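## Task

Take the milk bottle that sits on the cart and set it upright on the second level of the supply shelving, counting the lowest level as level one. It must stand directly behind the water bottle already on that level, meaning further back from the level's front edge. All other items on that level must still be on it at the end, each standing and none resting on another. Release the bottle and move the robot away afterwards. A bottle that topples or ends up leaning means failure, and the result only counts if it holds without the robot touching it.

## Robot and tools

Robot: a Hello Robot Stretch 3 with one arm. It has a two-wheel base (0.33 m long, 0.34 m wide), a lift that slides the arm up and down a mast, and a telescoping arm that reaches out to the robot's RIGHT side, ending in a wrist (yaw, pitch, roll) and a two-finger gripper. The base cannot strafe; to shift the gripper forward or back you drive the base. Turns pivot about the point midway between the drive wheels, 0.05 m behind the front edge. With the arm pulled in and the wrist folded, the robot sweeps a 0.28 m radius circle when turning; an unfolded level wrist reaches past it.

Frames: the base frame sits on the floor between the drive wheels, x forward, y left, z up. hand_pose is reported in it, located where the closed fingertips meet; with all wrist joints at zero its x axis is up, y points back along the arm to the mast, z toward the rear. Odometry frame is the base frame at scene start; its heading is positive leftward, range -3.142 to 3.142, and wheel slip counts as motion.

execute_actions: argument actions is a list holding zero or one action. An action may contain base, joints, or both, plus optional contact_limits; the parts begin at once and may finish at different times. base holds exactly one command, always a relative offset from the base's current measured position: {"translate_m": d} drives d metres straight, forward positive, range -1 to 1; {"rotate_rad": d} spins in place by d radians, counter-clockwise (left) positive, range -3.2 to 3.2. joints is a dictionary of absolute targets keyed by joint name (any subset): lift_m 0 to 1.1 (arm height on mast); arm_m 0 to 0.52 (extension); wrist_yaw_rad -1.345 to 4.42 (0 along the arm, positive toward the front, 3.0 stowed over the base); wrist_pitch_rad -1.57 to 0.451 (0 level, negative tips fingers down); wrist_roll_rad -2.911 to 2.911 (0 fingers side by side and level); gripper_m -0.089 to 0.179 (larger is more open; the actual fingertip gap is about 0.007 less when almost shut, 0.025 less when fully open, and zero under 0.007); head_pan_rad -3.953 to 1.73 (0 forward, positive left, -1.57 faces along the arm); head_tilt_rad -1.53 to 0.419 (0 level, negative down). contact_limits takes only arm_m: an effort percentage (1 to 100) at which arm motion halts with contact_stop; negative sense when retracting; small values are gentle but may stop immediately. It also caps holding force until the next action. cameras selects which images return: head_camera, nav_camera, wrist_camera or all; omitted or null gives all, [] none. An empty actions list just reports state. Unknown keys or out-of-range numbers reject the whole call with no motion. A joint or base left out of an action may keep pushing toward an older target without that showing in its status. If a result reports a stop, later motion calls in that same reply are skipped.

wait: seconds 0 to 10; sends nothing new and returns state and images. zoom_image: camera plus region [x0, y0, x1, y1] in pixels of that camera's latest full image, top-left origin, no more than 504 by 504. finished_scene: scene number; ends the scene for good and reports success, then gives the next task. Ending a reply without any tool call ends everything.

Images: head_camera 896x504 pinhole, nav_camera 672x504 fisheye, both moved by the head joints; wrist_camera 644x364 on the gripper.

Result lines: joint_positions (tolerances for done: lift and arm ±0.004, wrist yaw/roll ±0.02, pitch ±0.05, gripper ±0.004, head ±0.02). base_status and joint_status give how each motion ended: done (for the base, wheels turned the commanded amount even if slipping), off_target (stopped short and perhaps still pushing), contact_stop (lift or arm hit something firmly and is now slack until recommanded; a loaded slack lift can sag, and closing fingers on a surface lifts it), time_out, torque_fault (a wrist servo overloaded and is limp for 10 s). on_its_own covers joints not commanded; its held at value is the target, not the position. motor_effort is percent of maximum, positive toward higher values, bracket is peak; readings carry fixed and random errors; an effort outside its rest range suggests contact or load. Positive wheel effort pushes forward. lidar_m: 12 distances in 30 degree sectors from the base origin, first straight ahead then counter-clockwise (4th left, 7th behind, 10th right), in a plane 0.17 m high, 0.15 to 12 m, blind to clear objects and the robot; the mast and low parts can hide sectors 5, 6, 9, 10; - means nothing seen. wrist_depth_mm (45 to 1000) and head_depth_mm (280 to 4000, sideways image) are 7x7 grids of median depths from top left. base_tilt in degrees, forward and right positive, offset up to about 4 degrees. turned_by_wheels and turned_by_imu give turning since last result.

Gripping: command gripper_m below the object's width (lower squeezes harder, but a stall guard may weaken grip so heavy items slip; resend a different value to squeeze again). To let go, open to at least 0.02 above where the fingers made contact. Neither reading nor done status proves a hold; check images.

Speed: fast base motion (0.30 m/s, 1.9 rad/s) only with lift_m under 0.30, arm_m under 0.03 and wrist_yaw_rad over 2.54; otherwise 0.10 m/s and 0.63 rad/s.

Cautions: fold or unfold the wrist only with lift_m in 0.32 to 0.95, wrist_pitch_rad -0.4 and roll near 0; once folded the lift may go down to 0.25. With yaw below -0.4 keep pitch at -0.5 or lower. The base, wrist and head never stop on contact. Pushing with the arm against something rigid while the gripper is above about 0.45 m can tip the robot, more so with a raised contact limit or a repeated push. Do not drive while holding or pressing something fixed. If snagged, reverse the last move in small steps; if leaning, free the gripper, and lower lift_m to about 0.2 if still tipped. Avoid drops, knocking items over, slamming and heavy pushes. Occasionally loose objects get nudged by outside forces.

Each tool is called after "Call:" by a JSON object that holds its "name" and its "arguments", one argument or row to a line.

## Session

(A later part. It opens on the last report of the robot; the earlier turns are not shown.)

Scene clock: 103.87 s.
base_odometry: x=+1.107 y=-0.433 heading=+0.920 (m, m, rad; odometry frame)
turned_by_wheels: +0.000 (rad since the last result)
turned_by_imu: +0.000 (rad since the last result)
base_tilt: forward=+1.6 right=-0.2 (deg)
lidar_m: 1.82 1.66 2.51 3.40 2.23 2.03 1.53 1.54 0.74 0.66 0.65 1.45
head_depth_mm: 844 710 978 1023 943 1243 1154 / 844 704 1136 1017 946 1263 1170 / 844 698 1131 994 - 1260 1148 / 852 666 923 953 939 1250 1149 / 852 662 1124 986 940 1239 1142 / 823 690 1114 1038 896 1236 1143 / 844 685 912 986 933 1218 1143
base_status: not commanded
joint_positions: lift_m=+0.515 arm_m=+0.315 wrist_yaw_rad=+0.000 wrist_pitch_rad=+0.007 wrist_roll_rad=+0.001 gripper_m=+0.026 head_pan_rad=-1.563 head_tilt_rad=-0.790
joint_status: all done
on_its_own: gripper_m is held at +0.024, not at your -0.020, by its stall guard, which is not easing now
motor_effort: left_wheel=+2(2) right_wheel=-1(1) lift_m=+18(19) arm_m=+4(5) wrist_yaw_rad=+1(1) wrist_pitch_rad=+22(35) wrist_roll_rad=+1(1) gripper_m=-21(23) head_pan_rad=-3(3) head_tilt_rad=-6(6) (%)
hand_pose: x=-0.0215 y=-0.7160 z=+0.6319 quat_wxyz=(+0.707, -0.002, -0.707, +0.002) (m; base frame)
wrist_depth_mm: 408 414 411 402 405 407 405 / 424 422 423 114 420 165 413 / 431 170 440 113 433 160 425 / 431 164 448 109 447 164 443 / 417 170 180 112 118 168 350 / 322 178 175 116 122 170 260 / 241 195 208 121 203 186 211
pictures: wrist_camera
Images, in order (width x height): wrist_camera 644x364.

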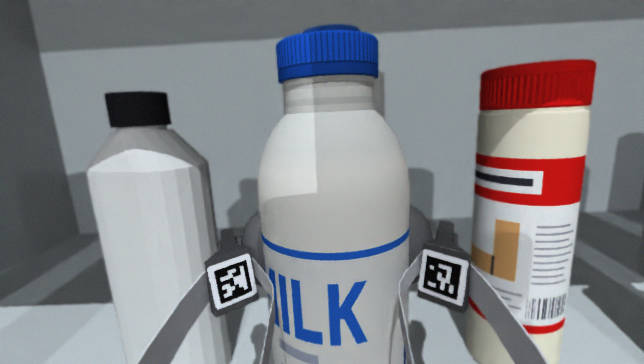

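Call:
{"name": "execute_actions", "arguments": {
  "actions": [
    {"joints":{"gripper_m":0.09,"wrist_pitch_rad":0.0}}
  ],
  "cameras": []
}}

Call:
{"name": "execute_actions", "arguments": {
  "actions": [
    {"joints":{"arm_m":0.08}}
  ],
  "cameras": []
}}

Call:
{"name": "execute_actions", "arguments": {
  "actions": [
    {"base":{"translate_m":0.23},"joints":{"gripper_m":0.12,"lift_m":0.5}}
  ],
  "cameras": ["wrist_camera"]
}}

Scene clock: 109.47 s.
base_odometry: x=+1.107 y=-0.433 heading=+0.920 (m, m, rad; odometry frame)
turned_by_wheels: +0.000 (rad since the last result)
turned_by_imu: +0.000 (rad since the last result)
base_tilt: forward=+1.6 right=-0.2 (deg)
lidar_m: 1.82 1.66 2.51 3.41 2.22 2.04 1.53 1.54 0.75 0.66 0.65 1.45
head_depth_mm: 845 710 979 1024 949 1250 1157 / 843 703 1133 1016 944 1262 1169 / 840 699 1128 993 - 1253 1153 / 856 665 924 949 948 1247 1146 / 851 661 1122 985 936 1235 1147 / 822 690 1117 1039 894 1237 1140 / 843 686 915 985 932 1221 1144
base_status: not commanded
joint_positions: lift_m=+0.515 arm_m=+0.315 wrist_yaw_rad=+0.000 wrist_pitch_rad=-0.017 wrist_roll_rad=+0.001 gripper_m=+0.090 head_pan_rad=-1.563 head_tilt_rad=-0.790
joint_status: all done
motor_effort: left_wheel=+2(2) right_wheel=-1(1) lift_m=+18(18) arm_m=+4(4) wrist_yaw_rad=+0(0) wrist_pitch_rad=+8(21) wrist_roll_rad=+1(1) gripper_m=+0(91) head_pan_rad=-3(4) head_tilt_rad=-6(6) (%)
hand_pose: x=-0.0215 y=-0.7154 z=+0.6258 quat_wxyz=(+0.707, +0.006, -0.707, -0.006) (m; base frame)
wrist_depth_mm: 406 409 408 115 403 403 400 / 423 418 425 118 417 156 409 / 429 166 436 113 432 160 422 / 422 163 449 112 445 165 449 / 406 170 177 116 127 167 331 / 303 182 258 121 134 169 256 / 231 204 203 127 194 187 203
pictures: none
No camera images: the call's "cameras" was empty. Leave "cameras" out to get every camera's image.

Scene clock: 112.43 s.
base_odometry: x=+1.107 y=-0.433 heading=+0.920 (m, m, rad; odometry frame)
turned_by_wheels: +0.000 (rad since the last result)
turned_by_imu: +0.000 (rad since the last result)
base_tilt: forward=+1.6 right=-0.2 (deg)
lidar_m: 1.82 1.66 2.51 3.41 2.22 2.04 1.53 1.55 0.74 0.66 0.65 1.45
head_depth_mm: 847 709 980 1022 946 1246 1160 / 842 705 1134 1021 944 1261 1179 / 846 701 1129 991 941 1263 - / 858 666 921 964 938 1287 1120 / 855 662 1125 981 940 1236 1145 / 821 689 1126 1038 895 1235 1141 / 843 685 910 987 932 1216 1140
base_status: not commanded
joint_positions: lift_m=+0.515 arm_m=+0.080 wrist_yaw_rad=+0.000 wrist_pitch_rad=-0.018 wrist_roll_rad=+0.001 gripper_m=+0.090 head_pan_rad=-1.563 head_tilt_rad=-0.790
joint_status: all done
motor_effort: left_wheel=+2(2) right_wheel=-1(1) lift_m=+18(18) arm_m=-7(7) wrist_yaw_rad=+1(0) wrist_pitch_rad=+9(9) wrist_roll_rad=+1(1) gripper_m=+1(0) head_pan_rad=-4(4) head_tilt_rad=-6(6) (%)
hand_pose: x=-0.0215 y=-0.4811 z=+0.6255 quat_wxyz=(+0.707, +0.007, -0.707, -0.007) (m; base frame)
wrist_depth_mm: 423 613 624 612 614 621 522 / 260 625 642 629 638 637 498 / 253 622 662 354 648 338 461 / 263 577 559 364 424 338 472 / 372 300 416 368 389 338 357 / 289 283 272 282 270 279 261 / 263 260 261 258 258 757 479
pictures: none
No camera images: the call's "cameras" was empty. Leave "cameras" out to get every camera's image.

Scene clock: 115.67 s.
base_odometry: x=+1.246 y=-0.250 heading=+0.920 (m, m, rad; odometry frame)
turned_by_wheels: +0.000 (rad since the last result)
turned_by_imu: +0.001 (rad since the last result)
base_tilt: forward=+1.7 right=-0.2 (deg)
lidar_m: 1.59 1.46 2.20 3.43 3.19 2.21 1.76 0.91 0.82 0.55 0.56 1.44
head_depth_mm: 849 671 925 991 948 1247 1152 / 849 671 934 979 948 1243 1168 / 834 701 1121 997 941 1237 - / 844 668 1119 1069 896 1289 1125 / 847 609 865 986 914 1230 1145 / 561 564 582 738 1450 1300 1147 / 448 973 1172 1390 1522 1302 1138
base_status: done
joint_positions: lift_m=+0.500 arm_m=+0.080 wrist_yaw_rad=+0.000 wrist_pitch_rad=-0.018 wrist_roll_rad=+0.001 gripper_m=+0.120 head_pan_rad=-1.563 head_tilt_rad=-0.790
joint_status: all done
motor_effort: left_wheel=+1(7) right_wheel=-1(2) lift_m=+17(16) arm_m=-7(7) wrist_yaw_rad=+1(1) wrist_pitch_rad=+9(9) wrist_roll_rad=+1(1) gripper_m=+0(96) head_pan_rad=-5(4) head_tilt_rad=-6(6) (%)
hand_pose: x=-0.0215 y=-0.4811 z=+0.6105 quat_wxyz=(+0.707, +0.007, -0.707, -0.007) (m; base frame)
wrist_depth_mm: 199 245 487 603 608 607 608 / 207 242 419 233 624 423 365 / 711 239 410 241 380 361 371 / 738 236 422 251 396 365 390 / 779 234 362 262 333 350 323 / 807 239 260 256 248 - 237 / 853 252 309 760 751 639 705
pictures: wrist_camera
Images, in order (width x height): wrist_camera 644x364.

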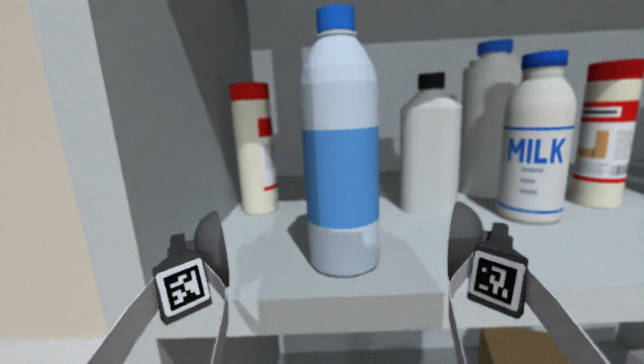

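Call:
{"name": "execute_actions", "arguments": {
  "actions": [
    {"joints":{"arm_m":0.208}}
  ],
  "cameras": []
}}

Call:
{"name": "execute_actions", "arguments": {
  "actions": [
    {"joints":{"gripper_m":-0.02}}
  ],
  "cameras": []
}}

Call:
{"name": "execute_actions", "arguments": {
  "actions": [
    {"joints":{"lift_m":0.525,"wrist_pitch_rad":0.05}}
  ],
  "cameras": []
}}

Call:
{"name": "execute_actions", "arguments": {
  "actions": [
    {"base":{"translate_m":-0.23}}
  ],
  "cameras": []
}}

Call:
{"name": "execute_actions", "arguments": {
  "actions": [
    {"joints":{"lift_m":0.497,"arm_m":0.215}}
  ],
  "cameras": []
}}

Call:
{"name": "execute_actions", "arguments": {
  "actions": [
    {"joints":{"gripper_m":0.095,"wrist_pitch_rad":0}}
  ],
  "cameras": []
}}

Call:
{"name": "execute_actions", "arguments": {
  "actions": [
    {"joints":{"arm_m":0}}
  ],
  "cameras": ["head_camera"]
}}

Scene clock: 123.63 s.
base_odometry: x=+1.246 y=-0.250 heading=+0.920 (m, m, rad; odometry frame)
turned_by_wheels: +0.000 (rad since the last result)
turned_by_imu: +0.000 (rad since the last result)
base_tilt: forward=+1.6 right=-0.2 (deg)
lidar_m: 1.59 1.46 2.20 3.40 3.19 2.22 1.76 0.91 0.70 0.55 0.56 1.44
head_depth_mm: 852 672 921 987 947 1252 1159 / 849 670 931 979 947 1271 1168 / 834 702 1121 993 920 - 1154 / 846 665 1122 1073 886 1241 1146 / 845 606 870 986 913 1228 1147 / 562 565 581 740 1451 1301 1138 / 447 971 1167 1381 1509 1295 1137
base_status: not commanded
joint_positions: lift_m=+0.500 arm_m=+0.208 wrist_yaw_rad=+0.000 wrist_pitch_rad=-0.018 wrist_roll_rad=+0.001 gripper_m=+0.120 head_pan_rad=-1.563 head_tilt_rad=-0.790
joint_status: all done
motor_effort: left_wheel=+1(1) right_wheel=-1(1) lift_m=+17(17) arm_m=+5(4) wrist_yaw_rad=+0(0) wrist_pitch_rad=+9(9) wrist_roll_rad=+1(1) gripper_m=+1(1) head_pan_rad=-4(5) head_tilt_rad=-6(6) (%)
hand_pose: x=-0.0215 y=-0.6084 z=+0.6105 quat_wxyz=(+0.707, +0.007, -0.707, -0.007) (m; base frame)
wrist_depth_mm: 183 255 449 105 486 489 486 / 180 251 352 107 125 302 294 / 179 248 289 112 257 254 231 / 177 245 308 116 267 265 234 / 176 241 316 121 205 309 238 / 175 218 258 127 221 - 231 / 173 196 202 133 176 188 184
pictures: none
No camera images: the call's "cameras" was empty. Leave "cameras" out to get every camera's image.

Scene clock: 125.53 s.
base_odometry: x=+1.246 y=-0.250 heading=+0.920 (m, m, rad; odometry frame)
turned_by_wheels: +0.000 (rad since the last result)
turned_by_imu: +0.000 (rad since the last result)
base_tilt: forward=+1.6 right=-0.2 (deg)
lidar_m: 1.59 1.46 2.19 3.42 3.21 2.22 1.76 0.91 0.70 0.55 0.56 1.44
head_depth_mm: 849 670 926 986 949 1243 1161 / 850 672 931 974 947 1265 1183 / 830 702 1121 989 921 - 1152 / 846 666 1118 1073 887 1240 1152 / 847 607 870 987 913 1233 1151 / 562 566 582 740 1452 1303 1139 / 448 969 1163 1384 1524 1307 1143
base_status: not commanded
joint_positions: lift_m=+0.500 arm_m=+0.208 wrist_yaw_rad=-0.002 wrist_pitch_rad=-0.019 wrist_roll_rad=+0.001 gripper_m=-0.018 head_pan_rad=-1.563 head_tilt_rad=-0.790
joint_status: all done
motor_effort: left_wheel=+1(1) right_wheel=+0(1) lift_m=+17(16) arm_m=+4(4) wrist_yaw_rad=+1(3) wrist_pitch_rad=+9(10) wrist_roll_rad=+1(1) gripper_m=-42(100) head_pan_rad=-4(3) head_tilt_rad=-6(6) (%)
hand_pose: x=-0.0220 y=-0.6084 z=+0.6104 quat_wxyz=(+0.707, +0.006, -0.707, -0.008) (m; base frame)
wrist_depth_mm: 184 255 402 100 486 485 482 / 182 253 280 102 268 304 293 / 180 249 287 106 259 254 232 / 178 246 301 110 269 266 234 / 177 243 312 116 127 276 238 / 175 238 263 120 127 241 230 / 173 204 201 126 180 189 184
pictures: none
No camera images: the call's "cameras" was empty. Leave "cameras" out to get every camera's image.

Scene clock: 126.53 s.
base_odometry: x=+1.246 y=-0.250 heading=+0.920 (m, m, rad; odometry frame)
turned_by_wheels: +0.000 (rad since the last result)
turned_by_imu: +0.000 (rad since the last result)
base_tilt: forward=+1.6 right=-0.2 (deg)
lidar_m: 1.59 1.46 2.19 3.42 3.21 2.21 1.76 0.91 0.70 0.55 0.56 1.44
head_depth_mm: 846 673 925 990 948 1247 1156 / 848 672 931 977 945 1261 1172 / 832 701 1125 992 921 1235 1150 / 848 665 1118 1041 896 1232 1149 / 845 607 870 985 915 1231 1147 / 561 564 581 740 1455 1304 1146 / 447 973 1169 1393 1514 1305 1139
base_status: not commanded
joint_positions: lift_m=+0.524 arm_m=+0.208 wrist_yaw_rad=-0.002 wrist_pitch_rad=-0.020 wrist_roll_rad=+0.001 gripper_m=-0.014 head_pan_rad=-1.563 head_tilt_rad=-0.790
joint_status: wrist_pitch_rad off_target (ended at -0.020, target +0.050); the others done
on_its_own: gripper_m is held at -0.016, not at your -0.020, by its stall guard, which is still easing; wrist_pitch_rad is at rest, and its effort (+35) is outside its rest range (-20 to +32)
motor_effort: left_wheel=+1(1) right_wheel=+0(0) lift_m=+40(41) arm_m=+4(4) wrist_yaw_rad=+2(2) wrist_pitch_rad=+35(38) wrist_roll_rad=+1(1) gripper_m=-40(42) head_pan_rad=-4(3) head_tilt_rad=-6(6) (%)
hand_pose: x=-0.0219 y=-0.6084 z=+0.6338 quat_wxyz=(+0.707, +0.007, -0.707, -0.008) (m; base frame)
wrist_depth_mm: 183 255 403 99 484 488 489 / 182 252 355 102 501 330 302 / 180 249 287 106 262 310 233 / 178 245 302 110 268 265 234 / 176 243 315 115 126 277 239 / 174 239 305 120 127 277 243 / 173 220 232 126 208 219 214
pictures: none
No camera images: the call's "cameras" was empty. Leave "cameras" out to get every camera's image.

Scene clock: 129.90 s.
base_odometry: x=+1.107 y=-0.433 heading=+0.920 (m, m, rad; odometry frame)
turned_by_wheels: +0.000 (rad since the last result)
turned_by_imu: +0.000 (rad since the last result)
base_tilt: forward=+1.6 right=-0.2 (deg)
lidar_m: 1.82 1.66 2.50 3.41 2.23 2.04 1.53 1.55 0.75 0.66 0.65 1.45
head_depth_mm: 845 709 981 1023 949 1250 1155 / 842 704 1133 1022 944 1263 1174 / 842 700 1130 996 921 1250 1150 / 854 665 923 883 895 1241 1145 / 849 659 1128 987 936 1239 1149 / 822 688 1119 1064 934 1240 1140 / 844 685 915 984 934 1214 1141
base_status: done
joint_positions: lift_m=+0.524 arm_m=+0.208 wrist_yaw_rad=-0.001 wrist_pitch_rad=-0.020 wrist_roll_rad=+0.001 gripper_m=+0.005 head_pan_rad=-1.563 head_tilt_rad=-0.790
joint_status: not commanded
on_its_own: gripper_m is held at +0.004, not at your -0.020, by its stall guard, which is still easing; wrist_pitch_rad is at rest, and its effort (+35) is outside its rest range (-20 to +32)
motor_effort: left_wheel=+2(2) right_wheel=-1(5) lift_m=+40(40) arm_m=+4(4) wrist_yaw_rad=+0(1) wrist_pitch_rad=+35(36) wrist_roll_rad=+1(1) gripper_m=-30(40) head_pan_rad=-3(3) head_tilt_rad=-6(6) (%)
hand_pose: x=-0.0216 y=-0.6084 z=+0.6338 quat_wxyz=(+0.707, +0.007, -0.707, -0.008) (m; base frame)
wrist_depth_mm: 436 508 502 100 498 500 490 / 435 519 522 102 258 513 496 / 439 542 269 107 258 535 224 / 434 558 275 111 267 543 218 / 356 443 285 116 127 355 217 / 316 308 - 122 129 277 218 / 241 237 233 127 208 219 213
pictures: none
No camera images: the call's "cameras" was empty. Leave "cameras" out to get every camera's image.

Scene clock: 130.93 s.
base_odometry: x=+1.107 y=-0.433 heading=+0.920 (m, m, rad; odometry frame)
turned_by_wheels: +0.000 (rad since the last result)
turned_by_imu: +0.000 (rad since the last result)
base_tilt: forward=+1.6 right=-0.2 (deg)
lidar_m: 1.82 1.66 2.52 3.42 2.23 2.03 1.53 1.54 0.75 0.66 0.65 1.45
head_depth_mm: 846 710 981 1027 950 1246 1156 / 844 703 1134 1020 946 1272 1166 / 842 701 1128 1001 920 - 1151 / 854 664 920 920 903 1243 1149 / 853 662 1124 987 935 1235 1144 / 822 689 1123 1064 935 1239 1149 / 844 685 911 983 933 1218 1141
base_status: not commanded
joint_positions: lift_m=+0.497 arm_m=+0.215 wrist_yaw_rad=-0.001 wrist_pitch_rad=-0.003 wrist_roll_rad=+0.001 gripper_m=+0.010 head_pan_rad=-1.563 head_tilt_rad=-0.790
joint_status: all done
on_its_own: gripper_m is held at +0.011, not at your -0.020, by its stall guard, which is still easing
motor_effort: left_wheel=+2(1) right_wheel=-1(1) lift_m=+18(36) arm_m=+4(5) wrist_yaw_rad=+1(0) wrist_pitch_rad=+26(36) wrist_roll_rad=+1(1) gripper_m=-6(30) head_pan_rad=-4(3) head_tilt_rad=-6(6) (%)
hand_pose: x=-0.0216 y=-0.6158 z=+0.6113 quat_wxyz=(+0.707, +0.001, -0.707, -0.001) (m; base frame)
wrist_depth_mm: 436 505 496 102 493 495 489 / 443 518 266 104 246 505 235 / 441 539 257 108 252 528 220 / 435 550 267 112 261 483 220 / 347 397 276 117 126 312 219 / 276 272 - 122 128 243 215 / 210 207 202 127 180 190 185
pictures: none
No camera images: the call's "cameras" was empty. Leave "cameras" out to get every camera's image.

Scene clock: 132.23 s.
base_odometry: x=+1.107 y=-0.433 heading=+0.920 (m, m, rad; odometry frame)
turned_by_wheels: +0.000 (rad since the last result)
turned_by_imu: +0.000 (rad since the last result)
base_tilt: forward=+1.6 right=-0.2 (deg)
lidar_m: 1.82 1.66 2.51 3.42 2.22 2.04 1.53 1.55 0.75 0.66 0.65 1.45
head_depth_mm: 842 708 979 1028 950 1250 1158 / 842 704 1136 1024 942 1264 1163 / 841 701 1136 1004 919 - 1150 / 857 667 925 922 900 1243 1150 / 853 662 1125 986 938 1238 1142 / 823 688 1123 1067 933 1234 1143 / 841 685 913 986 930 1221 1145
base_status: not commanded
joint_positions: lift_m=+0.497 arm_m=+0.215 wrist_yaw_rad=-0.001 wrist_pitch_rad=-0.017 wrist_roll_rad=+0.001 gripper_m=+0.095 head_pan_rad=-1.563 head_tilt_rad=-0.790
joint_status: all done
motor_effort: left_wheel=+2(1) right_wheel=-1(1) lift_m=+18(19) arm_m=+4(4) wrist_yaw_rad=+0(0) wrist_pitch_rad=+9(26) wrist_roll_rad=+1(1) gripper_m=+1(97) head_pan_rad=-4(2) head_tilt_rad=-6(6) (%)
hand_pose: x=-0.0216 y=-0.6154 z=+0.6078 quat_wxyz=(+0.707, +0.006, -0.707, -0.006) (m; base frame)
wrist_depth_mm: 440 498 492 105 490 497 487 / 442 518 259 107 245 503 234 / 438 535 257 111 251 523 220 / 435 552 265 116 261 461 220 / 340 381 282 121 135 325 220 / 271 266 242 126 145 248 209 / 205 202 198 132 173 185 181
pictures: none
No camera images: the call's "cameras" was empty. Leave "cameras" out to get every camera's image.

Scene clock: 135.07 s.
base_odometry: x=+1.107 y=-0.433 heading=+0.920 (m, m, rad; odometry frame)
turned_by_wheels: +0.000 (rad since the last result)
turned_by_imu: +0.000 (rad since the last result)
base_tilt: forward=+1.6 right=-0.2 (deg)
lidar_m: 1.82 1.66 2.51 3.40 2.22 2.04 1.53 1.55 0.75 0.66 0.65 1.45
head_depth_mm: 848 711 982 1024 949 1247 1156 / 843 704 1131 1021 944 1265 1153 / 840 700 1128 991 941 1254 1149 / 856 665 921 951 902 1252 1150 / 854 663 1124 983 936 1240 1143 / 824 686 1121 1064 934 1239 1140 / 842 685 913 985 930 1217 1137
base_status: not commanded
joint_positions: lift_m=+0.497 arm_m=+0.000 wrist_yaw_rad=+0.000 wrist_pitch_rad=-0.018 wrist_roll_rad=+0.001 gripper_m=+0.095 head_pan_rad=-1.563 head_tilt_rad=-0.790
joint_status: all done
motor_effort: left_wheel=+2(2) right_wheel=-1(1) lift_m=+18(19) arm_m=-7(7) wrist_yaw_rad=+0(1) wrist_pitch_rad=+9(9) wrist_roll_rad=+1(1) gripper_m=+1(1) head_pan_rad=-4(3) head_tilt_rad=-6(6) (%)
hand_pose: x=-0.0216 y=-0.4011 z=+0.6074 quat_wxyz=(+0.707, +0.006, -0.707, -0.007) (m; base frame)
wrist_depth_mm: 427 621 695 687 692 682 527 / 424 616 708 327 709 659 520 / 421 532 747 331 749 400 535 / 415 529 562 347 495 420 495 / 377 384 394 346 343 329 323 / 371 485 860 843 830 736 551 / 406 543 839 827 682 695 547
pictures: head_camera (sideways: a quarter turn clockwise sets it upright)
Images, in order (width x height): head_camera 896x504.

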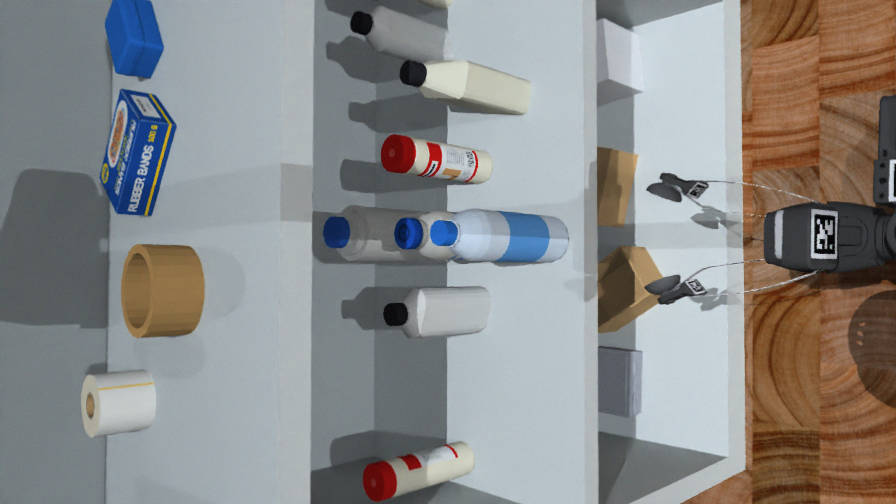

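Call:
{"name": "finished_scene", "arguments": {
  "scene": 2
}}

The scene is finished: the task was done.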